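## Task

With the rack already positioned behind the bike's rear wheel, get the bike parked in that floor rack. One wheel must sit in the rack's slot near its closed end, and the kickstand must be fully raised. When finished, the bike must be motionless and touched by nothing except the rack: no wall, furniture or loose item. The rack can slide, since it is not anchored. Any number of the robots may be used. Release the bike and back the robots away at the end. A robot that tips over or is left leaning means failure, and the result only counts if it holds without a robot supporting it.

## Robot and tools

ROBOTS. Two identical Hello Robot Stretch 3 units, r1 and r2. Each has a two-wheel differential base with a small passive omni wheel at the rear, a lift carriage on a vertical mast, and a telescoping arm that reaches out to the robot's RIGHT side, ending in a wrist (yaw, pitch, roll) and a two-finger gripper. The base measures 0.33 m long by 0.34 m wide and cannot drive sideways, so moving the gripper forward or back means driving the base. Spinning in place pivots about the midpoint of the drive wheels, 0.05 m behind the front edge. With the arm retracted and the wrist folded, a spin sweeps a circle of radius 0.28 m; an unfolded level gripper reaches past it. Occasionally a loose object gets a brief shove from outside.

FRAMES. Base frame: origin on the floor between the drive wheels, x forward, y left, z up. hand_pose is reported in it, located where the closed fingertips meet; with all wrist joints at zero its x points up, y back along the arm toward the mast, z toward the robot's rear. Odometry frame is the base frame at scene start. Each robot reports in its own frames, so only images, lidar_m, wrist_depth_mm and head_depth_mm reveal where the robots are relative to one another.

execute_actions. Arguments: actions (a list holding one action or none) and cameras (list of names among r1_head_camera, r1_nav_camera, r1_wrist_camera, r2_head_camera, r2_nav_camera, r2_wrist_camera, all; omitted/null/["all"] gives all, [] gives none). An action is an object keyed by "r1" and/or "r2"; each robot gets its own entry with optional "base", "joints" and "contact_limits". All motions in the action start at once. base takes exactly one command, an offset from where the base last measured itself: {"translate_m": d}, metres, -1 to 1, positive forward; or {"rotate_rad": d}, radians, -3.2 to 3.2, positive counter-clockwise seen from above. joints are absolute targets by name: lift_m 0 to 1.1 (arm height on mast); arm_m 0 to 0.52 (extension); wrist_yaw_rad -1.345 to 4.42 (0 along the arm, positive toward the front, 3.0 folded over the base); wrist_pitch_rad -1.57 to 0.451 (0 level, negative tips fingers down); wrist_roll_rad -2.911 to 2.911 (0 fingers level side by side); gripper_m -0.089 to 0.179 (larger is wider; actual fingertip gap is smaller by 0.007 m nearly closed, 0.025 m wide open, and zero below 0.007); head_pan_rad -3.953 to 1.73 (0 forward, positive left, -1.57 looks along the arm); head_tilt_rad -1.53 to 0.419 (negative looks down). contact_limits accepts only arm_m: a motor_effort percentage, 1 to 100, at which arm motion halts with contact_stop (negative sense when retracting); it also caps holding force until the next action. Unknown keys or out-of-range numbers reject the whole call. Anything omitted may keep pushing toward its earlier target without status showing it. If a result reports a stop, later motion calls in the same reply are skipped.

wait: seconds, 0 to 10; commands nothing and returns state and images. zoom_image: camera plus region [x0, y0, x1, y1] in pixels from the top-left, at most 504 by 504, on that camera's latest full image. finished_scene: scene number; irreversible, reports success and begins the next task. Replying with no tool call ends everything.

RESULTS. base_status and joint_status: "done" (for the base, wheels turned the commanded amount even if slipping), "off_target" (resting short, possibly still pushing), "contact_stop", "time_out", "torque_fault" (after the last three the old target is dropped). on_its_own covers uncommanded parts; "held at" is a held target, not the position. joint_positions; motor_effort in percent, positive toward higher values, peak in brackets, with fixed bias and noise; a positive wheel effort pushes forward; rest effort outside range suggests pushing or loading. base_odometry counts wheel turns; heading -3.142 to 3.142, positive left; turned_by_wheels and turned_by_imu since last result; base_tilt in degrees, forward and right positive, with a fixed error near 4 degrees. lidar_m: 12 distances in metres, 30-degree sectors, 1st straight ahead, counting counter-clockwise (4th left, 7th behind, 10th right), plane 0.17 m high, range 0.15 to 12, "-" nothing; misses clear objects, thin legs and its own body, sees the other robot; a low lift hides parts of sectors 5, 6, 9, 10. wrist_depth_mm (45 to 1000) and head_depth_mm (280 to 4000, sideways image): 7x7 grids of median depth from the top-left, "-" invalid. The pictures line lists image order.

BEHAVIOUR. Arm and lift halt and go slack when pushing firmly; a slack lift may sag under load or keep pressing, and closing fingers on a surface pushes it up. Base, wrist and head have no contact stop. A wrist servo pushed hard for several seconds shuts off for 10 s. Base speed is 0.30 m/s and 1.9 rad/s only when lift_m is under 0.30, arm_m under 0.03 and wrist_yaw_rad above 2.54; otherwise 0.10 m/s and 0.63 rad/s. To grasp, command gripper_m below the object width; to release, at least 0.02 above the touching value. Readings do not reveal whether something is held.

AVOID. Robots pressing each other (once bases touch, even millimetres more is a hard press that ends the run); nothing reports robot-robot contact. Travel differs between robots by up to 2.5 cm per metre, which strains a shared load. Fold or unfold the wrist only with lift_m 0.32 to 0.95, wrist_pitch_rad -0.4, roll near 0; folded, lift may go down to 0.25. With yaw below -0.4 keep pitch at -0.5 or lower. Arm pushes with the gripper above about 0.45 m, repeated pushes after a contact_stop, or driving while hooked on something fixed can tip a robot; if snagged, reverse in small steps, free the gripper, and lower lift_m to about 0.2 if still tilted. Don't drop, slam or shove objects hard, and don't let the bike or rack fall. The scene keeps running while you think.

Each tool is called after "Call:" as a command line: name --argument value for each argument, lists and objects as JSON in quotes; but a table of rows of numbers goes row by row, as --pt "numbers of a row", without its own name.

## Session

I'll start by looking at the scene.

Call:
execute_actions --actions '[]'

Scene clock: 0.00 s.
r1.base_odometry: x=+0.000 y=+0.000 heading=+0.000 (m, m, rad; r1's odometry frame)
r1.turned_by_wheels: +0.000 (rad since the last result)
r1.turned_by_imu: +0.000 (rad since the last result)
r1.base_tilt: forward=-0.3 right=+1.4 (deg)
r1.lidar_m: 1.04 0.97 0.98 1.24 2.16 2.18 2.77 3.79 3.83 2.37 6.58 1.57
r1.head_depth_mm: 1464 1466 1488 1495 1513 1547 1558 / 1321 1336 1345 1369 1389 1393 1403 / 1216 1231 1238 1240 1260 1264 1290 / 1112 1121 1137 1147 1155 1180 1182 / 1039 1048 1053 1065 1068 1088 1093 / 967 979 988 988 998 1006 1013 / 904 911 920 926 936 942 946
r1.base_status: not commanded
r1.joint_positions: lift_m=+0.444 arm_m=+0.002 wrist_yaw_rad=+3.101 wrist_pitch_rad=-0.434 wrist_roll_rad=-0.015 gripper_m=+0.037 head_pan_rad=+0.018 head_tilt_rad=-0.018
r1.joint_status: not commanded
r1.motor_effort: left_wheel=+1 right_wheel=+0 lift_m=+26 arm_m=+0 wrist_yaw_rad=-1 wrist_pitch_rad=+7 wrist_roll_rad=+0 gripper_m=-1 head_pan_rad=+0 head_tilt_rad=+2 (%)
r1.hand_pose: x=-0.0122 y=+0.0756 z=+0.4534 quat_wxyz=(+0.165, +0.688, +0.139, +0.693) (m; r1's base frame)
r1.wrist_depth_mm: - - - - - 872 730 / - - - - - 917 752 / - - - - - 959 800 / - 952 923 911 923 882 816 / 798 795 776 764 782 735 721 / 668 674 678 649 612 633 625 / 585 580 586 580 557 551 539
r2.base_odometry: x=+0.000 y=+0.000 heading=+0.000 (m, m, rad; r2's odometry frame)
r2.turned_by_wheels: +0.000 (rad since the last result)
r2.turned_by_imu: +0.000 (rad since the last result)
r2.base_tilt: forward=-1.5 right=-2.4 (deg)
r2.lidar_m: 1.36 1.20 1.20 1.43 1.32 1.32 1.56 2.85 3.56 4.21 2.50 2.25
r2.head_depth_mm: 1833 2209 2222 2241 2241 2279 2170 / 1829 1919 1939 1966 1970 1996 1991 / 1690 1714 1710 1738 1749 1767 1786 / 1532 1540 1555 1563 1577 1589 1591 / 1398 1399 1411 1424 1435 1439 1452 / 1281 1287 1301 1307 1313 1322 1325 / 1187 1192 1195 1204 1214 1213 1221
r2.base_status: not commanded
r2.joint_positions: lift_m=+0.353 arm_m=+0.000 wrist_yaw_rad=+2.930 wrist_pitch_rad=-0.378 wrist_roll_rad=+0.001 gripper_m=+0.037 head_pan_rad=-0.004 head_tilt_rad=+0.011
r2.joint_status: not commanded
r2.motor_effort: left_wheel=+0 right_wheel=+0 lift_m=+25 arm_m=+0 wrist_yaw_rad=+1 wrist_pitch_rad=+5 wrist_roll_rad=+1 gripper_m=-1 head_pan_rad=-1 head_tilt_rad=+1 (%)
r2.hand_pose: x=+0.0268 y=+0.0796 z=+0.3749 quat_wxyz=(+0.206, +0.705, +0.059, +0.676) (m; r2's base frame)
r2.wrist_depth_mm: - - - - - - 878 / - - - - - - 933 / - - - - - - 965 / 980 962 956 970 960 968 966 / 760 767 764 799 782 754 765 / 627 621 - 622 - 636 630 / 539 540 - 534 513 535 538
pictures: r1_head_camera (sideways: a quarter turn clockwise sets it upright), r1_nav_camera (sideways: a quarter turn counterclockwise sets it upright), r1_wrist_camera, r2_head_camera (sideways: a quarter turn clockwise sets it upright), r2_nav_camera (sideways: a quarter turn counterclockwise sets it upright), r2_wrist_camera
Images, in order (width x height): r1_head_camera 896x504, r1_nav_camera 672x504, r1_wrist_camera 644x364, r2_head_camera 896x504, r2_nav_camera 672x504, r2_wrist_camera 644x364.

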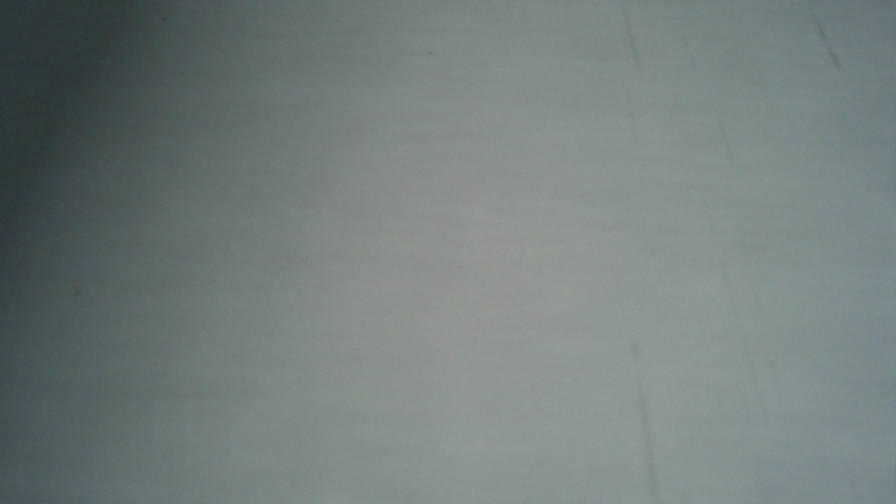

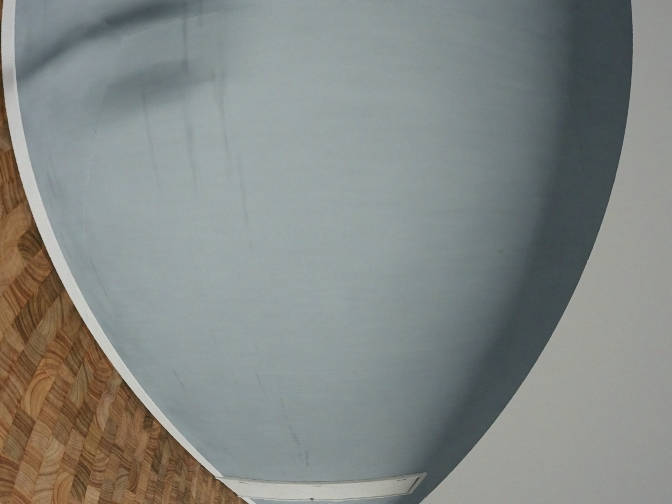

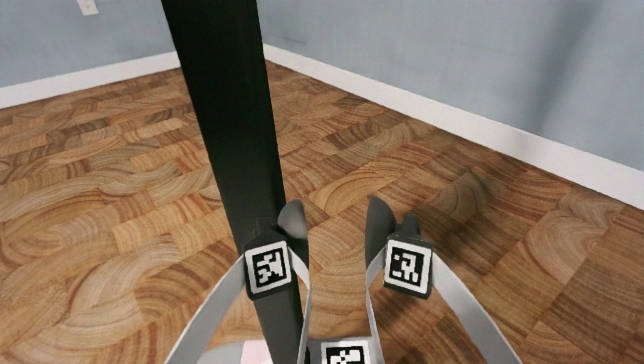

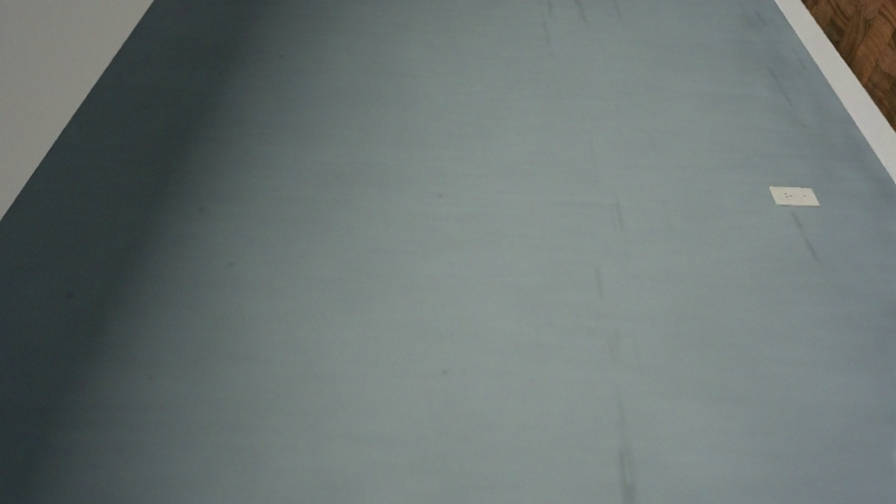

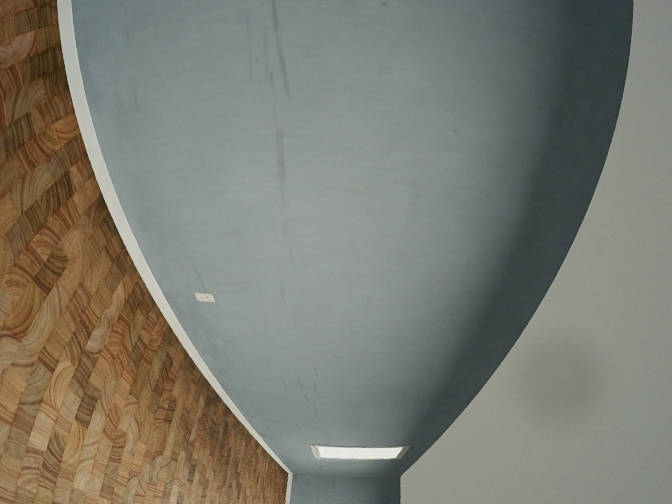

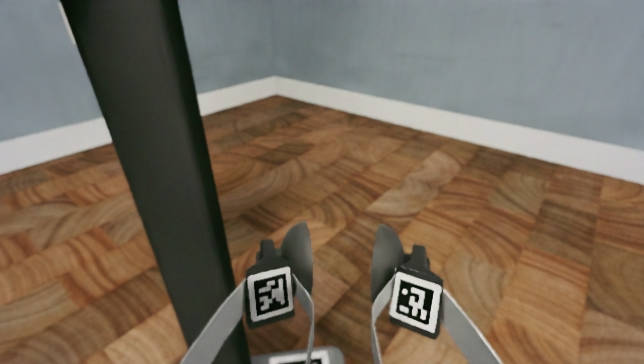

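Call:
execute_actions --actions '[{"r1": {"joints": {"head_pan_rad": -1.57, "head_tilt_rad": -0.4}}, "r2": {"joints": {"head_pan_rad": -1.57, "head_tilt_rad": -0.4}}}]' --cameras '["r1_head_camera", "r1_nav_camera", "r2_head_camera", "r2_nav_camera"]'

Scene clock: 6.70 s.
r1.base_odometry: x=+0.000 y=+0.000 heading=+0.000 (m, m, rad; r1's odometry frame)
r1.turned_by_wheels: +0.000 (rad since the last result)
r1.turned_by_imu: +0.000 (rad since the last result)
r1.base_tilt: forward=-0.5 right=+1.4 (deg)
r1.lidar_m: 1.04 0.97 0.98 1.24 2.16 2.18 2.77 3.79 3.86 2.36 6.61 1.56
r1.head_depth_mm: - - - 3431 2333 1763 1426 / - - - 3292 2317 1772 1435 / - - - 3347 2318 1746 1412 / - - - 3340 2262 1747 1408 / - - - 2800 2259 1735 1408 / - - - 3069 2251 1725 1382 / - - - 3245 2238 1713 1388
r1.base_status: not commanded
r1.joint_positions: lift_m=+0.444 arm_m=+0.002 wrist_yaw_rad=+3.101 wrist_pitch_rad=-0.434 wrist_roll_rad=-0.015 gripper_m=+0.037 head_pan_rad=-1.563 head_tilt_rad=-0.395
r1.joint_status: all done
r1.motor_effort: left_wheel=+0(0) right_wheel=+0(0) lift_m=+26(26) arm_m=+0(0) wrist_yaw_rad=-1(0) wrist_pitch_rad=+7(7) wrist_roll_rad=+0(1) gripper_m=+1(0) head_pan_rad=-4(44) head_tilt_rad=-2(36) (%)
r1.hand_pose: x=-0.0122 y=+0.0756 z=+0.4534 quat_wxyz=(+0.165, +0.688, +0.139, +0.693) (m; r1's base frame)
r1.wrist_depth_mm: - - - - - 859 732 / - - - - - 920 761 / - - - - - 952 801 / - 966 933 935 895 883 811 / 803 784 780 763 770 733 723 / 678 679 679 663 615 632 617 / 590 581 581 582 571 546 543
r2.base_odometry: x=+0.000 y=+0.000 heading=+0.000 (m, m, rad; r2's odometry frame)
r2.turned_by_wheels: +0.000 (rad since the last result)
r2.turned_by_imu: -0.001 (rad since the last result)
r2.base_tilt: forward=-1.5 right=-2.3 (deg)
r2.lidar_m: 1.35 1.20 1.20 1.42 1.32 1.32 1.57 2.85 3.56 4.21 2.49 2.25
r2.head_depth_mm: 3421 3608 3792 3345 2267 1723 1392 / 3665 - - 3250 2257 1720 1387 / - - - 3226 2243 1716 1390 / - - - 3169 2230 1696 1383 / - - - 3162 2233 1701 1375 / - - - 3140 2190 1680 1379 / - - - 2857 2109 1684 1360
r2.base_status: not commanded
r2.joint_positions: lift_m=+0.353 arm_m=+0.000 wrist_yaw_rad=+2.930 wrist_pitch_rad=-0.378 wrist_roll_rad=+0.001 gripper_m=+0.037 head_pan_rad=-1.563 head_tilt_rad=-0.395
r2.joint_status: all done
r2.motor_effort: left_wheel=+0(0) right_wheel=+0(0) lift_m=+25(25) arm_m=+0(0) wrist_yaw_rad=+0(0) wrist_pitch_rad=+5(5) wrist_roll_rad=+1(1) gripper_m=+0(1) head_pan_rad=-2(26) head_tilt_rad=-2(20) (%)
r2.hand_pose: x=+0.0268 y=+0.0796 z=+0.3749 quat_wxyz=(+0.206, +0.705, +0.059, +0.676) (m; r2's base frame)
r2.wrist_depth_mm: 981 - - - - - 880 / - - - - - - 918 / - - - - - - 972 / - 932 982 969 939 989 925 / 745 759 764 783 797 755 756 / 635 628 - 623 - 625 619 / 520 527 - 540 515 530 534
pictures: r1_head_camera (sideways: a quarter turn clockwise sets it upright), r1_nav_camera (sideways: a quarter turn counterclockwise sets it upright), r2_head_camera (sideways: a quarter turn clockwise sets it upright), r2_nav_camera (sideways: a quarter turn counterclockwise sets it upright)
Images, in order (width x height): r1_head_camera 896x504, r1_nav_camera 672x504, r2_head_camera 896x504, r2_nav_camera 672x504.

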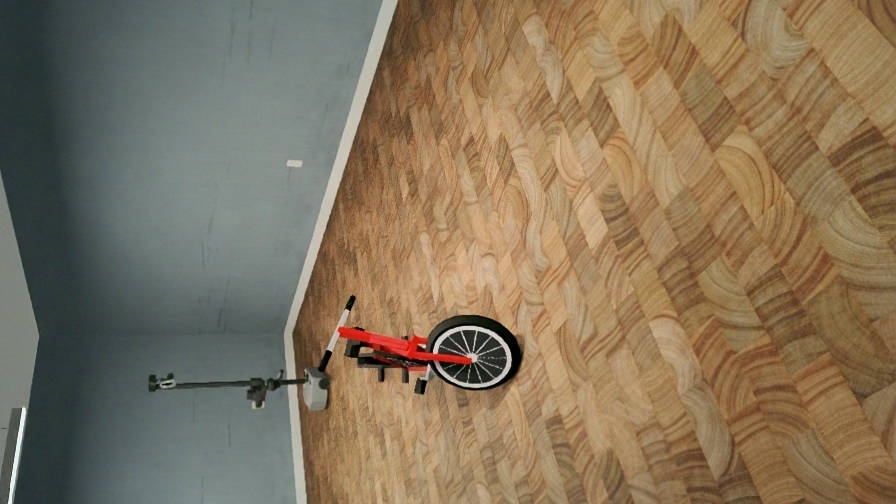

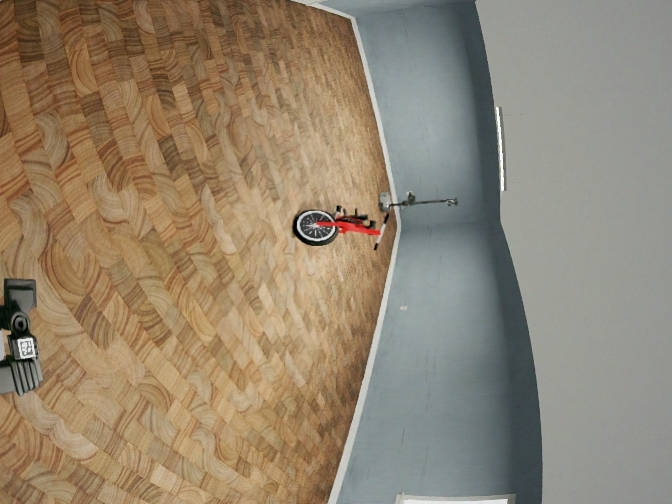

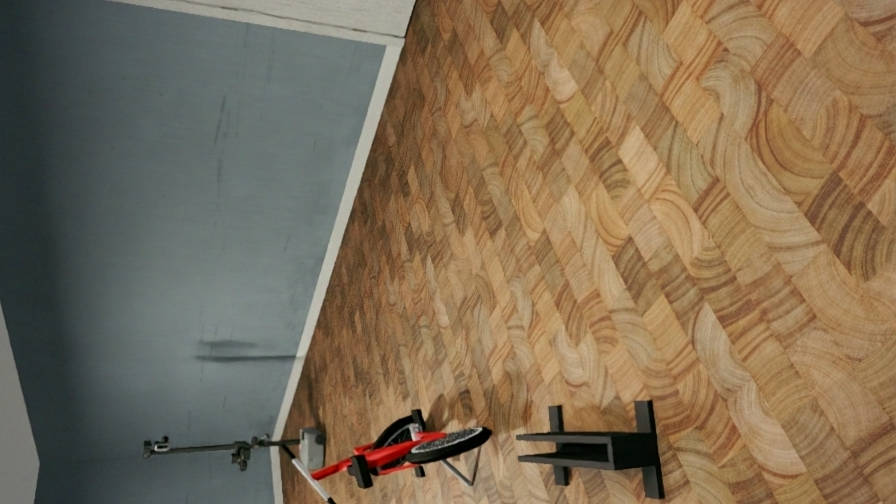

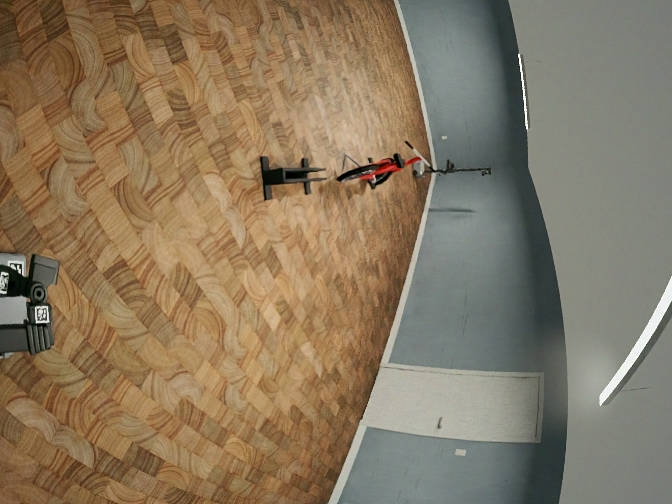

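Call:
zoom_image --camera "r2_head_camera" --region '[250, 300, 700, 504]'

Call:
zoom_image --camera "r1_head_camera" --region '[130, 270, 550, 440]'

Region (250, 300, 700, 504) of r2_head_camera's 896x504 image, scaled by 1.120, with more detail than that image has; it fills the top 228 rows of this view, and the rest is white.

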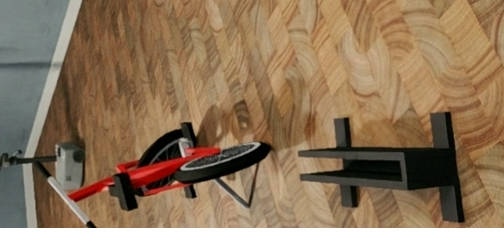

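Region (130, 270, 550, 440) of r1_head_camera's 896x504 image, scaled by 1.200, with more detail than that image has; it fills the top 204 rows of this view, and the rest is white.

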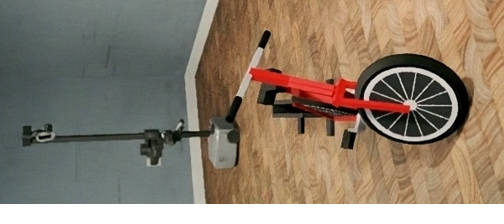

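Call:
execute_actions --actions '[{"r1": {"base": {"rotate_rad": -1.14}, "joints": {"lift_m": 0.26, "head_pan_rad": -0.3, "head_tilt_rad": -0.5}}, "r2": {"base": {"rotate_rad": -0.49}, "joints": {"lift_m": 0.26, "head_pan_rad": -0.8, "head_tilt_rad": -0.5}}}]' --cameras '["r1_head_camera", "r2_head_camera"]'

Scene clock: 96.53 s.
r1.base_odometry: x=+0.000 y=+0.000 heading=-1.140 (m, m, rad; r1's odometry frame)
r1.turned_by_wheels: -1.140 (rad since the last result)
r1.turned_by_imu: -1.122 (rad since the last result)
r1.base_tilt: forward=-0.4 right=+1.4 (deg)
r1.lidar_m: 2.52 1.75 1.08 0.97 0.97 1.16 2.16 2.17 2.60 3.80 3.80 2.36
r1.head_depth_mm: - - - 2759 1999 1618 1318 / - - - 2702 2003 1592 1318 / - - - 2701 1987 1586 1318 / - - 3681 2568 1979 1576 1307 / - - - 2645 1972 1567 1300 / - - - 2610 1966 1569 1300 / - - - 2626 1941 1556 1298
r1.base_status: done
r1.joint_positions: lift_m=+0.261 arm_m=+0.002 wrist_yaw_rad=+3.101 wrist_pitch_rad=-0.434 wrist_roll_rad=-0.015 gripper_m=+0.037 head_pan_rad=-0.307 head_tilt_rad=-0.494
r1.joint_status: all done
r1.motor_effort: left_wheel=+3(11) right_wheel=-2(5) lift_m=+12(24) arm_m=+0(0) wrist_yaw_rad=+0(0) wrist_pitch_rad=+7(7) wrist_roll_rad=+0(0) gripper_m=+1(1) head_pan_rad=+4(44) head_tilt_rad=-4(19) (%)
r1.hand_pose: x=-0.0122 y=+0.0755 z=+0.2699 quat_wxyz=(+0.165, +0.688, +0.139, +0.693) (m; r1's base frame)
r1.wrist_depth_mm: 779 825 - 913 979 - - / 858 896 - - - - - / 879 881 - 812 796 763 752 / 685 665 642 642 616 612 600 / 556 548 536 535 528 515 499 / 470 - - - - 433 428 / 415 - - - 384 376 373
r2.base_odometry: x=+0.000 y=+0.000 heading=-0.490 (m, m, rad; r2's odometry frame)
r2.turned_by_wheels: -0.490 (rad since the last result)
r2.turned_by_imu: -0.492 (rad since the last result)
r2.base_tilt: forward=-1.4 right=-2.3 (deg)
r2.lidar_m: 2.13 1.33 1.20 1.20 1.46 1.32 1.33 1.60 3.05 3.56 3.24 2.50
r2.head_depth_mm: - - - 2691 1973 1577 1302 / - - - 2660 1973 1561 1291 / - - - 2628 1959 1566 1294 / - - 3440 2611 1926 1551 1285 / - - - 2611 1920 1545 1287 / - - - 2566 1930 1534 1280 / - - 3783 2553 1915 1528 1270
r2.base_status: done
r2.joint_positions: lift_m=+0.260 arm_m=+0.000 wrist_yaw_rad=+2.930 wrist_pitch_rad=-0.379 wrist_roll_rad=+0.001 gripper_m=+0.037 head_pan_rad=-0.807 head_tilt_rad=-0.494
r2.joint_status: all done
r2.motor_effort: left_wheel=+2(7) right_wheel=-3(8) lift_m=+17(22) arm_m=+0(0) wrist_yaw_rad=+0(0) wrist_pitch_rad=+5(5) wrist_roll_rad=+1(1) gripper_m=+0(0) head_pan_rad=+2(27) head_tilt_rad=-2(10) (%)
r2.hand_pose: x=+0.0268 y=+0.0795 z=+0.2819 quat_wxyz=(+0.206, +0.705, +0.060, +0.676) (m; r2's base frame)
r2.wrist_depth_mm: - - - - - - 989 / - - - - - - - / - - - - - - - / 791 778 788 781 776 752 763 / 630 620 616 644 638 623 603 / 509 511 - 519 - 506 495 / 446 - - - 421 428 434
pictures: r1_head_camera (sideways: a quarter turn clockwise sets it upright), r2_head_camera (sideways: a quarter turn clockwise sets it upright)
Images, in order (width x height): r1_head_camera 896x504, r2_head_camera 896x504.

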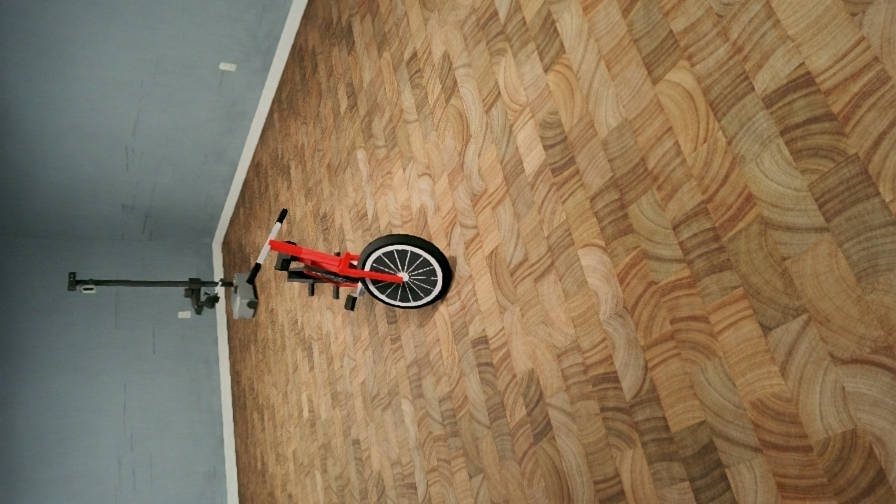

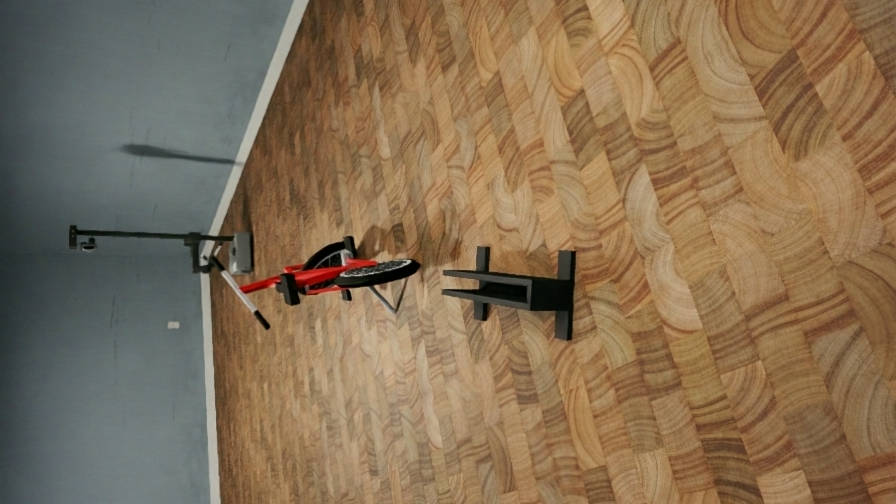

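Call:
execute_actions --actions '[{"r1": {"base": {"translate_m": 1.0}}, "r2": {"base": {"translate_m": 0.92}}}]' --cameras '[]'

Call:
execute_actions --actions '[{"r1": {"base": {"translate_m": 1.0}, "joints": {"head_pan_rad": -0.6, "head_tilt_rad": -0.7}}, "r2": {"base": {"rotate_rad": -0.785}, "joints": {"head_pan_rad": -0.3, "head_tilt_rad": -0.6}}}]' --cameras '["r1_head_camera", "r2_head_camera"]'

Scene clock: 111.27 s.
r1.base_odometry: x=+0.418 y=-0.909 heading=-1.140 (m, m, rad; r1's odometry frame)
r1.turned_by_wheels: +0.000 (rad since the last result)
r1.turned_by_imu: +0.006 (rad since the last result)
r1.base_tilt: forward=-0.5 right=+1.4 (deg)
r1.lidar_m: 5.61 2.07 1.29 1.16 1.17 1.40 2.69 3.15 3.79 3.60 3.62 1.46
r1.head_depth_mm: - - - 2722 2034 1606 1326 / - - - 2646 1806 1603 1323 / - - - 2137 1814 1585 1323 / - - - 2704 1969 1578 1309 / - - - 2665 1963 1585 1291 / - - - 2637 1955 1567 1294 / - - - 2609 1960 1554 1297
r1.base_status: done
r1.joint_positions: lift_m=+0.261 arm_m=+0.002 wrist_yaw_rad=+3.101 wrist_pitch_rad=-0.434 wrist_roll_rad=-0.015 gripper_m=+0.037 head_pan_rad=-0.307 head_tilt_rad=-0.495
r1.joint_status: not commanded
r1.motor_effort: left_wheel=+1(11) right_wheel=-1(5) lift_m=+12(12) arm_m=+0(0) wrist_yaw_rad=-1(0) wrist_pitch_rad=+7(7) wrist_roll_rad=+0(0) gripper_m=+0(0) head_pan_rad=+4(4) head_tilt_rad=-4(5) (%)
r1.hand_pose: x=-0.0122 y=+0.0755 z=+0.2699 quat_wxyz=(+0.165, +0.688, +0.139, +0.693) (m; r1's base frame)
r1.wrist_depth_mm: 919 982 - - - - - / - - - - - - - / 911 881 - 807 782 775 742 / 684 667 632 643 629 607 595 / 550 541 543 544 537 511 496 / 471 - - - - 435 424 / 413 - - - 377 375 372
r2.base_odometry: x=+0.812 y=-0.433 heading=-0.490 (m, m, rad; r2's odometry frame)
r2.turned_by_wheels: +0.000 (rad since the last result)
r2.turned_by_imu: -0.002 (rad since the last result)
r2.base_tilt: forward=-1.5 right=-2.3 (deg)
r2.lidar_m: 1.59 1.00 0.89 0.90 1.09 2.08 2.19 2.64 3.83 3.85 1.95 6.51
r2.head_depth_mm: - - - 2685 1912 1465 1301 / - - 3780 2392 1985 1559 1298 / - - - 2631 1959 1555 1289 / - - - 2614 1945 1551 1284 / - - - 2585 1937 1543 1277 / - - - 2572 1948 1537 1269 / - - 3815 2559 1907 1524 1273
r2.base_status: done
r2.joint_positions: lift_m=+0.260 arm_m=+0.000 wrist_yaw_rad=+2.930 wrist_pitch_rad=-0.379 wrist_roll_rad=+0.001 gripper_m=+0.037 head_pan_rad=-0.807 head_tilt_rad=-0.494
r2.joint_status: not commanded
r2.motor_effort: left_wheel=+2(8) right_wheel=-3(7) lift_m=+17(17) arm_m=+0(0) wrist_yaw_rad=+0(0) wrist_pitch_rad=+5(5) wrist_roll_rad=+1(1) gripper_m=+0(0) head_pan_rad=+2(2) head_tilt_rad=-2(2) (%)
r2.hand_pose: x=+0.0268 y=+0.0795 z=+0.2819 quat_wxyz=(+0.206, +0.705, +0.060, +0.676) (m; r2's base frame)
r2.wrist_depth_mm: - - 909 865 817 773 753 / - - 954 932 865 833 807 / - - - - 945 889 861 / 777 779 801 772 775 769 771 / 609 627 622 639 636 615 601 / 500 504 - 529 - 510 502 / 443 - - - 414 434 439
pictures: none
No camera images: the call's "cameras" was empty. Leave "cameras" out to get every camera's image.

Scene clock: 116.30 s.
r1.base_odometry: x=+0.836 y=-1.817 heading=-1.140 (m, m, rad; r1's odometry frame)
r1.turned_by_wheels: +0.000 (rad since the last result)
r1.turned_by_imu: +0.006 (rad since the last result)
r1.base_tilt: forward=-0.4 right=+1.4 (deg)
r1.lidar_m: 4.64 2.35 1.49 1.34 1.35 1.64 3.16 4.12 3.79 3.42 0.80 1.24
r1.head_depth_mm: 3238 3408 2598 1852 1194 1198 1198 / 3465 3581 2618 1825 1421 1255 1191 / 3774 3570 2585 1656 1591 1346 1185 / - 3348 2474 1927 1612 1365 1179 / - 3608 2571 1973 1602 1368 1171 / - 3492 2540 1950 1606 1354 1177 / - 3549 2542 1952 1605 1346 1174
r1.base_status: done
r1.joint_positions: lift_m=+0.261 arm_m=+0.002 wrist_yaw_rad=+3.101 wrist_pitch_rad=-0.434 wrist_roll_rad=-0.015 gripper_m=+0.037 head_pan_rad=-0.593 head_tilt_rad=-0.692
r1.joint_status: all done
r1.motor_effort: left_wheel=+1(10) right_wheel=-1(3) lift_m=+12(12) arm_m=+0(0) wrist_yaw_rad=-1(0) wrist_pitch_rad=+7(7) wrist_roll_rad=+0(0) gripper_m=+2(0) head_pan_rad=-4(27) head_tilt_rad=-4(27) (%)
r1.hand_pose: x=-0.0122 y=+0.0755 z=+0.2699 quat_wxyz=(+0.165, +0.688, +0.139, +0.693) (m; r1's base frame)
r1.wrist_depth_mm: - - - - - - - / - - - - - - - / 913 865 - 818 784 771 741 / 682 677 642 640 614 613 599 / 553 543 538 543 527 503 498 / 467 - - - - 434 425 / 418 - - - 381 375 369
r2.base_odometry: x=+0.812 y=-0.433 heading=-1.275 (m, m, rad; r2's odometry frame)
r2.turned_by_wheels: -0.785 (rad since the last result)
r2.turned_by_imu: -0.787 (rad since the last result)
r2.base_tilt: forward=-1.4 right=-2.2 (deg)
r2.lidar_m: 2.16 2.69 1.18 0.91 0.90 0.95 1.38 2.19 2.32 3.36 3.81 1.95
r2.head_depth_mm: 3609 - 3154 2286 1779 1454 1225 / - - 3104 2252 1762 1447 1228 / - - 3131 2244 1641 1436 1220 / - - 2924 2229 1747 1443 1210 / - - 2755 2201 1736 1429 1215 / - - 3020 2204 1730 1428 1211 / - - 2994 2189 1731 1416 1203
r2.base_status: done
r2.joint_positions: lift_m=+0.260 arm_m=+0.000 wrist_yaw_rad=+2.930 wrist_pitch_rad=-0.379 wrist_roll_rad=+0.001 gripper_m=+0.037 head_pan_rad=-0.307 head_tilt_rad=-0.593
r2.joint_status: all done
r2.motor_effort: left_wheel=+2(7) right_wheel=-3(7) lift_m=+17(17) arm_m=+0(0) wrist_yaw_rad=+0(0) wrist_pitch_rad=+5(5) wrist_roll_rad=+1(1) gripper_m=-1(1) head_pan_rad=+2(21) head_tilt_rad=-3(10) (%)
r2.hand_pose: x=+0.0268 y=+0.0795 z=+0.2819 quat_wxyz=(+0.206, +0.705, +0.060, +0.676) (m; r2's base frame)
r2.wrist_depth_mm: 660 - 851 - - - - / 701 - 931 - - - - / 754 - 957 - - - - / 755 757 782 783 774 787 761 / 610 617 609 635 639 618 610 / 509 507 - 526 - 507 505 / 439 - - - 416 430 435
pictures: r1_head_camera (sideways: a quarter turn clockwise sets it upright), r2_head_camera (sideways: a quarter turn clockwise sets it upright)
Images, in order (width x height): r1_head_camera 896x504, r2_head_camera 896x504.

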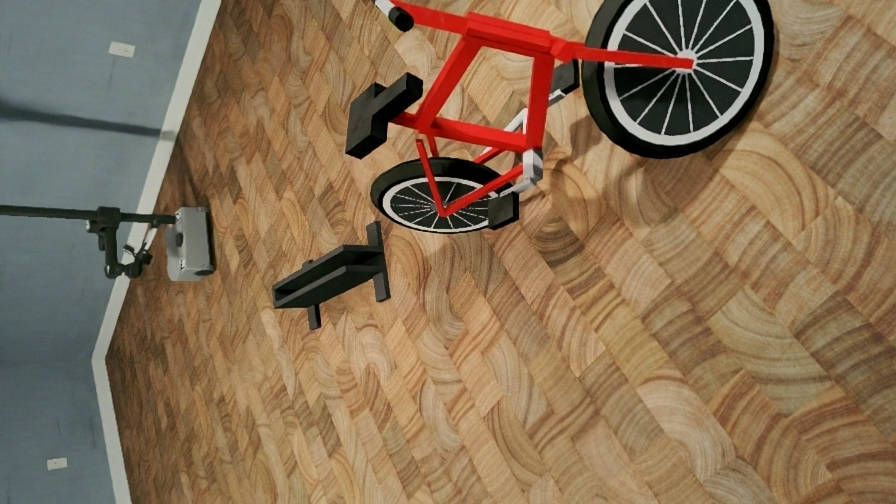

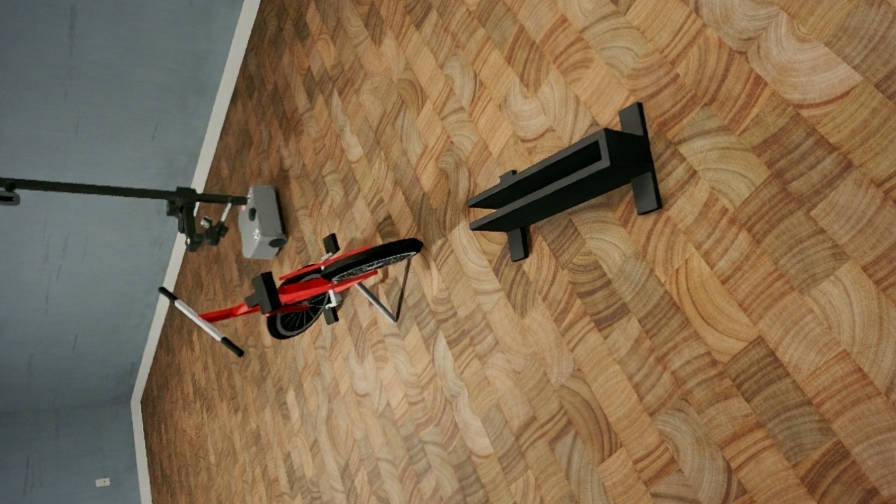

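Call:
execute_actions --actions '[{"r1": {"base": {"translate_m": 0.4}}, "r2": {"base": {"translate_m": 1.0}}}]' --cameras '[]'

Call:
execute_actions --actions '[{"r1": {"base": {"rotate_rad": -0.33}, "joints": {"head_pan_rad": -0.9, "head_tilt_rad": -0.8}}, "r2": {"base": {"translate_m": 0.5}, "joints": {"head_pan_rad": -0.8, "head_tilt_rad": -0.8}}}]' --cameras '["r1_head_camera", "r2_head_camera"]'

Scene clock: 197.63 s.
r1.base_odometry: x=+1.003 y=-2.180 heading=-1.140 (m, m, rad; r1's odometry frame)
r1.turned_by_wheels: +0.000 (rad since the last result)
r1.turned_by_imu: +0.002 (rad since the last result)
r1.base_tilt: forward=-0.3 right=+1.5 (deg)
r1.lidar_m: 4.26 2.49 1.57 1.41 1.42 1.72 3.35 4.53 3.73 0.64 0.91 4.09
r1.head_depth_mm: 3136 3229 2508 2016 1358 1347 1193 / 3383 3406 2368 2020 1492 1364 1190 / 3608 3659 2566 1963 1628 1366 1190 / - 3643 2535 1995 1613 1364 1181 / - 3565 2571 1968 1620 1353 1173 / - 3568 2529 1950 1599 1359 1179 / - 3545 2538 1962 1603 1353 1172
r1.base_status: done
r1.joint_positions: lift_m=+0.261 arm_m=+0.002 wrist_yaw_rad=+3.101 wrist_pitch_rad=-0.434 wrist_roll_rad=-0.015 gripper_m=+0.037 head_pan_rad=-0.593 head_tilt_rad=-0.692
r1.joint_status: not commanded
r1.motor_effort: left_wheel=+1(10) right_wheel=+0(4) lift_m=+12(12) arm_m=+0(0) wrist_yaw_rad=-1(1) wrist_pitch_rad=+7(7) wrist_roll_rad=-1(0) gripper_m=+1(0) head_pan_rad=-4(3) head_tilt_rad=-6(6) (%)
r1.hand_pose: x=-0.0122 y=+0.0755 z=+0.2699 quat_wxyz=(+0.165, +0.688, +0.139, +0.693) (m; r1's base frame)
r1.wrist_depth_mm: - - - - - - - / - - - - - - - / 890 846 - 823 792 772 754 / 683 659 643 643 627 608 595 / 551 548 533 545 529 516 495 / 460 - - - - 438 425 / 410 - - - 384 374 371
r2.base_odometry: x=+1.104 y=-1.389 heading=-1.274 (m, m, rad; r2's odometry frame)
r2.turned_by_wheels: +0.000 (rad since the last result)
r2.turned_by_imu: -0.003 (rad since the last result)
r2.base_tilt: forward=-1.5 right=-2.3 (deg)
r2.lidar_m: 1.90 4.02 1.75 1.35 1.34 1.41 2.05 3.06 3.26 3.49 3.40 1.04
r2.head_depth_mm: 3233 3442 2798 2275 1775 1443 1141 / 3502 3744 2785 2245 1696 1447 1222 / 3830 - 3094 1722 1661 1445 1223 / - - 2910 2059 1750 1435 1210 / - - 3029 2214 1738 1433 1215 / - - 3040 2187 1734 1428 1207 / - - 3006 2184 1723 1428 1206
r2.base_status: done
r2.joint_positions: lift_m=+0.260 arm_m=+0.000 wrist_yaw_rad=+2.930 wrist_pitch_rad=-0.379 wrist_roll_rad=+0.001 gripper_m=+0.037 head_pan_rad=-0.307 head_tilt_rad=-0.593
r2.joint_status: not commanded
r2.motor_effort: left_wheel=+2(8) right_wheel=-2(5) lift_m=+17(17) arm_m=+0(0) wrist_yaw_rad=+0(0) wrist_pitch_rad=+5(5) wrist_roll_rad=+1(1) gripper_m=+0(0) head_pan_rad=+2(2) head_tilt_rad=-3(3) (%)
r2.hand_pose: x=+0.0268 y=+0.0795 z=+0.2819 quat_wxyz=(+0.206, +0.705, +0.060, +0.676) (m; r2's base frame)
r2.wrist_depth_mm: 966 - - - - - - / - - - - - - - / - - - - - - - / 772 764 768 792 807 769 768 / 627 618 612 652 630 607 610 / 507 506 - 522 - 500 502 / 444 - - - 423 430 428
pictures: none
No camera images: the call's "cameras" was empty. Leave "cameras" out to get every camera's image.

Scene clock: 200.93 s.
r1.base_odometry: x=+1.003 y=-2.180 heading=-1.470 (m, m, rad; r1's odometry frame)
r1.turned_by_wheels: -0.330 (rad since the last result)
r1.turned_by_imu: -0.324 (rad since the last result)
r1.base_tilt: forward=-0.5 right=+1.5 (deg)
r1.lidar_m: 4.41 4.25 1.95 1.46 1.43 1.48 2.05 4.49 4.68 0.73 0.64 0.99
r1.head_depth_mm: 2828 2885 2204 1810 1495 1295 1150 / 2905 2868 2203 1801 1178 1244 1146 / 2937 2885 2190 1153 1183 1223 1141 / 2953 2837 2183 1700 1465 1294 1141 / 2988 2811 2187 1450 1440 1291 1144 / 2972 1945 2038 1443 1473 1287 1132 / 3070 2684 2100 1664 1493 1278 1134
r1.base_status: done
r1.joint_positions: lift_m=+0.261 arm_m=+0.002 wrist_yaw_rad=+3.101 wrist_pitch_rad=-0.434 wrist_roll_rad=-0.015 gripper_m=+0.037 head_pan_rad=-0.893 head_tilt_rad=-0.790
r1.joint_status: all done
r1.motor_effort: left_wheel=+2(10) right_wheel=-2(6) lift_m=+12(12) arm_m=+0(0) wrist_yaw_rad=-1(0) wrist_pitch_rad=+7(6) wrist_roll_rad=-1(0) gripper_m=+1(1) head_pan_rad=-4(28) head_tilt_rad=-7(18) (%)
r1.hand_pose: x=-0.0122 y=+0.0755 z=+0.2699 quat_wxyz=(+0.165, +0.688, +0.139, +0.693) (m; r1's base frame)
r1.wrist_depth_mm: - - - - - - - / - - - - - - - / 903 859 - 816 786 767 755 / 670 658 647 634 620 613 605 / 550 539 537 539 526 503 499 / 463 - - - - 437 425 / 413 - - - 380 378 375
r2.base_odometry: x=+1.250 y=-1.867 heading=-1.274 (m, m, rad; r2's odometry frame)
r2.turned_by_wheels: +0.000 (rad since the last result)
r2.turned_by_imu: -0.001 (rad since the last result)
r2.base_tilt: forward=-1.4 right=-2.3 (deg)
r2.lidar_m: 4.95 4.65 2.03 1.57 1.55 1.64 2.38 3.52 3.75 3.25 0.69 0.79
r2.head_depth_mm: 2661 2860 2198 1776 1495 1288 1103 / 2755 2826 2172 1772 1488 1296 1133 / 2835 2798 2176 1753 1462 1286 1129 / 2871 2575 2098 1708 1392 1289 1132 / 3055 2527 2062 1232 1453 1282 1127 / 3178 2752 2149 1621 1468 1270 1118 / 3278 2635 1468 1693 1469 1270 1118
r2.base_status: done
r2.joint_positions: lift_m=+0.260 arm_m=+0.000 wrist_yaw_rad=+2.930 wrist_pitch_rad=-0.379 wrist_roll_rad=+0.001 gripper_m=+0.037 head_pan_rad=-0.793 head_tilt_rad=-0.790
r2.joint_status: all done
r2.motor_effort: left_wheel=+2(8) right_wheel=-3(7) lift_m=+17(17) arm_m=+0(0) wrist_yaw_rad=+0(1) wrist_pitch_rad=+5(5) wrist_roll_rad=+1(1) gripper_m=+0(1) head_pan_rad=-3(21) head_tilt_rad=-3(15) (%)
r2.hand_pose: x=+0.0268 y=+0.0795 z=+0.2819 quat_wxyz=(+0.206, +0.705, +0.060, +0.676) (m; r2's base frame)
r2.wrist_depth_mm: - - - - - - - / - - - - - - - / - - - - - - - / 783 793 795 791 779 781 780 / 614 615 629 657 644 621 624 / 505 504 - 521 - 508 513 / 445 - - - 415 431 432
pictures: r1_head_camera (sideways: a quarter turn clockwise sets it upright), r2_head_camera (sideways: a quarter turn clockwise sets it upright)
Images, in order (width x height): r1_head_camera 896x504, r2_head_camera 896x504.

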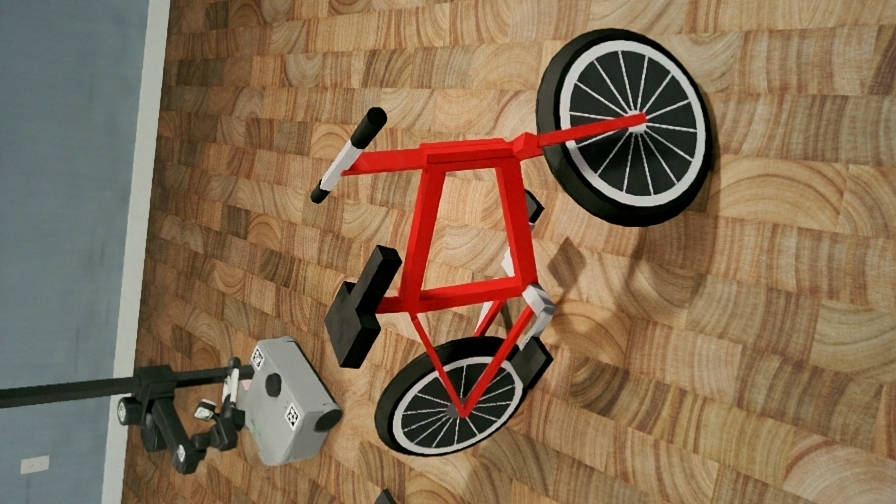

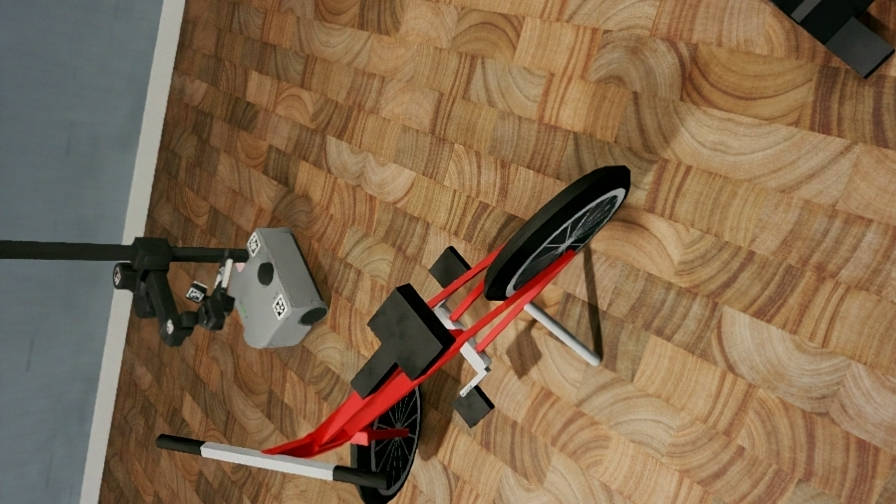

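Call:
execute_actions --actions '[{"r1": {"joints": {"lift_m": 0.5, "wrist_pitch_rad": -0.4, "wrist_roll_rad": 0.0}}, "r2": {"joints": {"lift_m": 0.45, "wrist_pitch_rad": -0.4, "wrist_roll_rad": 0.0}}}]' --cameras '[]'

Call:
execute_actions --actions '[{"r1": {"joints": {"wrist_yaw_rad": 0.0, "gripper_m": 0.12}}, "r2": {"joints": {"wrist_yaw_rad": 0.0, "gripper_m": 0.0}}}]' --cameras '[]'

Call:
execute_actions --actions '[{"r1": {"joints": {"wrist_pitch_rad": 0.0, "head_pan_rad": -1.3, "head_tilt_rad": -0.9}, "base": {"translate_m": 0.6}}, "r2": {"joints": {"wrist_pitch_rad": 0.0, "head_pan_rad": -1.2, "head_tilt_rad": -0.9}}}]' --cameras '["r1_head_camera", "r1_wrist_camera", "r2_head_camera", "r2_wrist_camera"]'

Scene clock: 236.07 s.
r1.base_odometry: x=+1.003 y=-2.180 heading=-1.470 (m, m, rad; r1's odometry frame)
r1.turned_by_wheels: +0.000 (rad since the last result)
r1.turned_by_imu: -0.001 (rad since the last result)
r1.base_tilt: forward=-0.4 right=+1.4 (deg)
r1.lidar_m: 4.41 4.27 1.95 1.46 1.43 1.47 2.04 4.50 4.68 0.73 0.64 0.99
r1.head_depth_mm: 2847 2908 2229 1801 1489 1281 1148 / 2846 2901 2211 1792 1185 1250 1146 / 2875 2853 2199 1158 1176 1236 1146 / 3001 2824 2235 1691 1468 1300 1142 / 3004 2767 2163 1442 1431 1290 1145 / 2886 2194 2054 1443 1455 1285 1140 / 2974 2690 2075 1669 1481 1291 1137
r1.base_status: not commanded
r1.joint_positions: lift_m=+0.499 arm_m=+0.002 wrist_yaw_rad=+3.101 wrist_pitch_rad=-0.423 wrist_roll_rad=-0.006 gripper_m=+0.037 head_pan_rad=-0.893 head_tilt_rad=-0.790
r1.joint_status: all done
r1.motor_effort: left_wheel=+3(3) right_wheel=-2(2) lift_m=+39(40) arm_m=+0(0) wrist_yaw_rad=+0(0) wrist_pitch_rad=+11(13) wrist_roll_rad=+2(3) gripper_m=+0(1) head_pan_rad=-3(4) head_tilt_rad=-7(7) (%)
r1.hand_pose: x=-0.0121 y=+0.0769 z=+0.5108 quat_wxyz=(+0.162, +0.692, +0.135, +0.691) (m; r1's base frame)
r1.wrist_depth_mm: - - - - - - - / - - - - - - - / - - - - - - - / - - - - - - 956 / 901 866 864 846 855 811 795 / 761 752 748 718 661 702 689 / 644 636 635 614 616 616 598
r2.base_odometry: x=+1.250 y=-1.867 heading=-1.274 (m, m, rad; r2's odometry frame)
r2.turned_by_wheels: +0.000 (rad since the last result)
r2.turned_by_imu: -0.001 (rad since the last result)
r2.base_tilt: forward=-1.5 right=-2.3 (deg)
r2.lidar_m: 4.95 4.62 2.04 1.57 1.56 1.63 2.38 3.51 3.74 3.24 0.69 0.79
r2.head_depth_mm: 2692 2872 2191 1781 1501 1288 1097 / 2739 2844 2169 1763 1486 1293 1133 / 2822 2832 2153 1768 1467 1287 1132 / 1865 2693 2081 1718 1390 1278 1132 / 2929 2643 2077 1227 1445 1280 1126 / 3195 2738 2120 1616 1467 1274 1125 / 3262 2642 1482 1685 1467 1267 1113
r2.base_status: not commanded
r2.joint_positions: lift_m=+0.450 arm_m=+0.000 wrist_yaw_rad=+2.930 wrist_pitch_rad=-0.414 wrist_roll_rad=+0.001 gripper_m=+0.037 head_pan_rad=-0.793 head_tilt_rad=-0.790
r2.joint_status: all done
r2.motor_effort: left_wheel=+2(2) right_wheel=-3(3) lift_m=+33(34) arm_m=+0(0) wrist_yaw_rad=+0(0) wrist_pitch_rad=+5(5) wrist_roll_rad=+0(1) gripper_m=+0(1) head_pan_rad=-2(3) head_tilt_rad=-3(3) (%)
r2.hand_pose: x=+0.0259 y=+0.0754 z=+0.4632 quat_wxyz=(+0.218, +0.704, +0.072, +0.673) (m; r2's base frame)
r2.wrist_depth_mm: - - - - - - - / - - - - - - - / - - - - - - - / - - - - - - - / 892 879 920 902 902 858 864 / 734 721 - 716 - 714 705 / 621 624 - 610 602 610 605
pictures: none
No camera images: the call's "cameras" was empty. Leave "cameras" out to get every camera's image.

Scene clock: 238.63 s.
r1.base_odometry: x=+1.003 y=-2.180 heading=-1.470 (m, m, rad; r1's odometry frame)
r1.turned_by_wheels: +0.000 (rad since the last result)
r1.turned_by_imu: +0.000 (rad since the last result)
r1.base_tilt: forward=-0.4 right=+1.5 (deg)
r1.lidar_m: 4.41 4.26 1.94 1.46 1.43 1.48 2.04 4.49 4.70 0.73 0.64 0.99
r1.head_depth_mm: 2801 2936 2203 1808 1490 1278 1160 / 2866 2816 2204 1818 1181 1251 1164 / 2906 2820 2174 1154 1191 1234 1148 / 2953 2820 2183 1688 1464 1298 1143 / 3036 2808 2152 1439 1425 1296 1146 / 2931 2687 2049 1444 1457 1293 1144 / 3037 2574 2072 1670 1490 1287 1125
r1.base_status: not commanded
r1.joint_positions: lift_m=+0.499 arm_m=+0.002 wrist_yaw_rad=+0.003 wrist_pitch_rad=-0.423 wrist_roll_rad=-0.006 gripper_m=+0.120 head_pan_rad=-0.893 head_tilt_rad=-0.790
r1.joint_status: all done
r1.motor_effort: left_wheel=+2(3) right_wheel=-2(2) lift_m=+39(39) arm_m=+0(0) wrist_yaw_rad=-3(2) wrist_pitch_rad=+11(11) wrist_roll_rad=+2(2) gripper_m=+1(81) head_pan_rad=-4(3) head_tilt_rad=-5(6) (%)
r1.hand_pose: x=-0.0208 y=-0.3705 z=+0.5108 quat_wxyz=(+0.694, +0.150, -0.689, -0.147) (m; r1's base frame)
r1.wrist_depth_mm: - - - - - - - / 489 - - - - - - / - 580 - - - - - / - 542 621 - - - 962 / 761 544 652 837 828 825 796 / 754 527 653 720 713 665 682 / 649 613 626 622 620 606 602
r2.base_odometry: x=+1.250 y=-1.867 heading=-1.274 (m, m, rad; r2's odometry frame)
r2.turned_by_wheels: +0.000 (rad since the last result)
r2.turned_by_imu: +0.000 (rad since the last result)
r2.base_tilt: forward=-1.4 right=-2.4 (deg)
r2.lidar_m: 4.94 4.65 2.04 1.57 1.55 1.63 2.39 3.50 3.74 3.26 0.69 0.79
r2.head_depth_mm: 2658 2832 2197 1777 1495 1297 1126 / 2756 2831 2182 1777 1490 1292 1132 / 2880 2782 2161 1770 1456 1282 1129 / 1881 2692 2084 1721 1384 1283 1128 / 2943 2641 2068 1231 1439 1279 1128 / 3122 2647 2137 1621 1470 1279 1121 / 3304 2614 1471 1693 1467 1271 1119
r2.base_status: not commanded
r2.joint_positions: lift_m=+0.450 arm_m=+0.000 wrist_yaw_rad=+0.003 wrist_pitch_rad=-0.414 wrist_roll_rad=+0.001 gripper_m=+0.000 head_pan_rad=-0.793 head_tilt_rad=-0.790
r2.joint_status: all done
r2.motor_effort: left_wheel=+2(2) right_wheel=-2(2) lift_m=+33(32) arm_m=+0(0) wrist_yaw_rad=-3(2) wrist_pitch_rad=+5(4) wrist_roll_rad=+0(0) gripper_m=-2(80) head_pan_rad=-2(2) head_tilt_rad=-4(4) (%)
r2.hand_pose: x=-0.0210 y=-0.3695 z=+0.4632 quat_wxyz=(+0.692, +0.146, -0.692, -0.145) (m; r2's base frame)
r2.wrist_depth_mm: - - - - - - - / - - - - - - - / - - - - - - - / - - - - - - - / 470 876 858 933 841 862 856 / 587 689 723 - 643 528 725 / 628 615 615 583 489 471 455
pictures: none
No camera images: the call's "cameras" was empty. Leave "cameras" out to get every camera's image.

Scene clock: 245.60 s.
r1.base_odometry: x=+1.063 y=-2.777 heading=-1.470 (m, m, rad; r1's odometry frame)
r1.turned_by_wheels: +0.000 (rad since the last result)
r1.turned_by_imu: +0.003 (rad since the last result)
r1.base_tilt: forward=-0.4 right=+1.5 (deg)
r1.lidar_m: 3.84 3.74 2.37 1.72 1.71 1.78 2.47 5.01 0.60 0.66 0.66 3.20
r1.head_depth_mm: 2902 2389 1940 1606 1344 1208 1148 / 2843 2352 1878 1564 1353 1259 1162 / 2800 2332 1941 1090 1337 1299 - / 2751 2350 1921 1533 1262 1247 1126 / 2678 2370 1903 1610 1305 1245 1115 / 2628 2320 1861 1612 1323 1241 1110 / 2629 2225 1723 1607 1405 1238 1107
r1.base_status: done
r1.joint_positions: lift_m=+0.499 arm_m=+0.002 wrist_yaw_rad=+0.003 wrist_pitch_rad=-0.027 wrist_roll_rad=-0.006 gripper_m=+0.120 head_pan_rad=-1.293 head_tilt_rad=-0.889
r1.joint_status: all done
r1.motor_effort: left_wheel=+2(7) right_wheel=-2(2) lift_m=+39(39) arm_m=+0(0) wrist_yaw_rad=-3(3) wrist_pitch_rad=+13(13) wrist_roll_rad=+2(2) gripper_m=+0(1) head_pan_rad=-3(32) head_tilt_rad=-8(21) (%)
r1.hand_pose: x=-0.0208 y=-0.4022 z=+0.6069 quat_wxyz=(+0.709, +0.011, -0.705, -0.009) (m; r1's base frame)
r1.wrist_depth_mm: - - - - - - - / - - - - - - - / - - - - - - - / - - - - - - - / - - - 513 - - - / - - - - - 531 - / 527 506 884 873 671 488 851
r2.base_odometry: x=+1.250 y=-1.867 heading=-1.274 (m, m, rad; r2's odometry frame)
r2.turned_by_wheels: +0.000 (rad since the last result)
r2.turned_by_imu: -0.001 (rad since the last result)
r2.base_tilt: forward=-1.4 right=-2.3 (deg)
r2.lidar_m: 4.94 4.63 2.03 1.57 1.56 1.64 2.38 3.52 3.74 3.25 0.69 0.79
r2.head_depth_mm: 2791 2335 1907 1629 1411 1183 1113 / 2772 2340 1922 1612 1419 1207 1126 / 2732 2309 1902 1616 1402 1255 - / 2740 2284 1899 1607 1399 1234 1110 / 2730 2233 1802 1605 1362 1236 1102 / 1404 2191 1738 1588 1356 1222 1099 / 1414 2141 1826 1359 1382 1225 1094
r2.base_status: not commanded
r2.joint_positions: lift_m=+0.450 arm_m=+0.000 wrist_yaw_rad=+0.002 wrist_pitch_rad=-0.022 wrist_roll_rad=+0.001 gripper_m=+0.000 head_pan_rad=-1.193 head_tilt_rad=-0.888
r2.joint_status: all done
r2.motor_effort: left_wheel=+2(2) right_wheel=-2(3) lift_m=+33(33) arm_m=+0(0) wrist_yaw_rad=-2(2) wrist_pitch_rad=+7(8) wrist_roll_rad=+0(0) gripper_m=-2(2) head_pan_rad=-2(17) head_tilt_rad=-4(13) (%)
r2.hand_pose: x=-0.0209 y=-0.4002 z=+0.5586 quat_wxyz=(+0.707, +0.009, -0.707, -0.007) (m; r2's base frame)
r2.wrist_depth_mm: - - - - - - - / - - - - - - - / - - - - - - - / - - - - - - - / - - - - - - - / - - - - - - - / 941 939 971 941 935 951 -
pictures: r1_head_camera (sideways: a quarter turn clockwise sets it upright), r1_wrist_camera, r2_head_camera (sideways: a quarter turn clockwise sets it upright), r2_wrist_camera
Images, in order (width x height): r1_head_camera 896x504, r1_wrist_camera 644x364, r2_head_camera 896x504, r2_wrist_camera 644x364.

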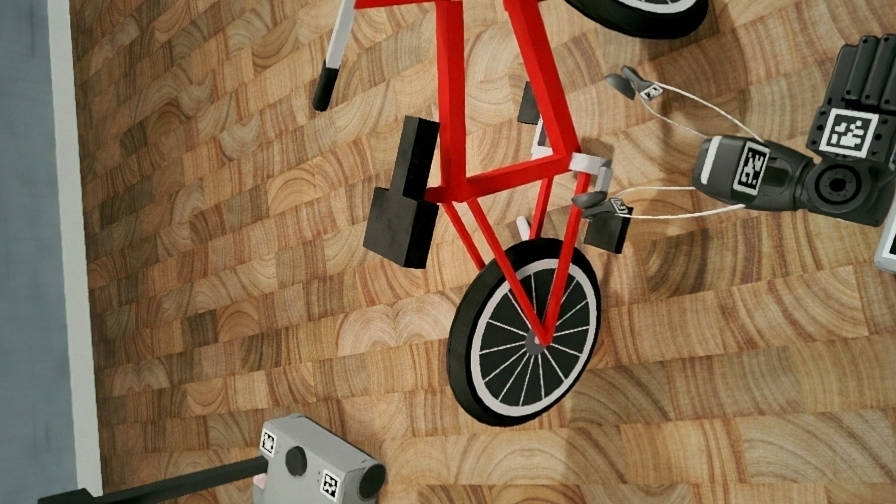

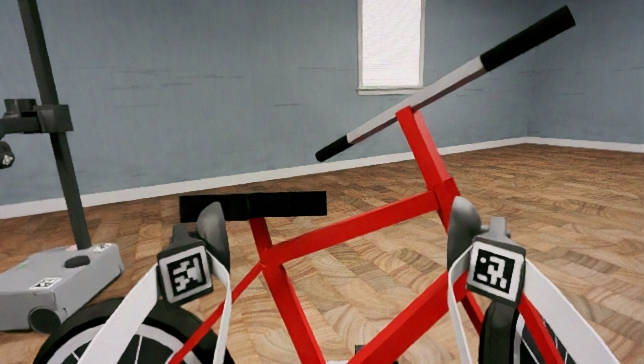

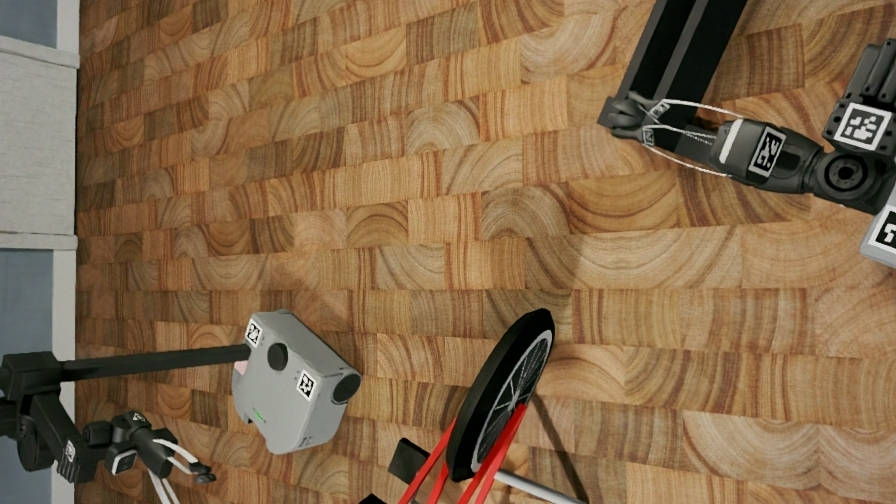

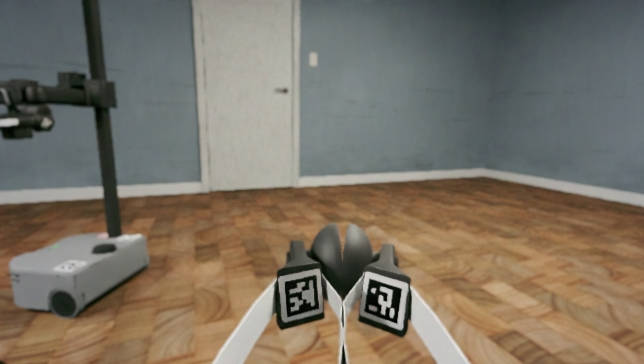

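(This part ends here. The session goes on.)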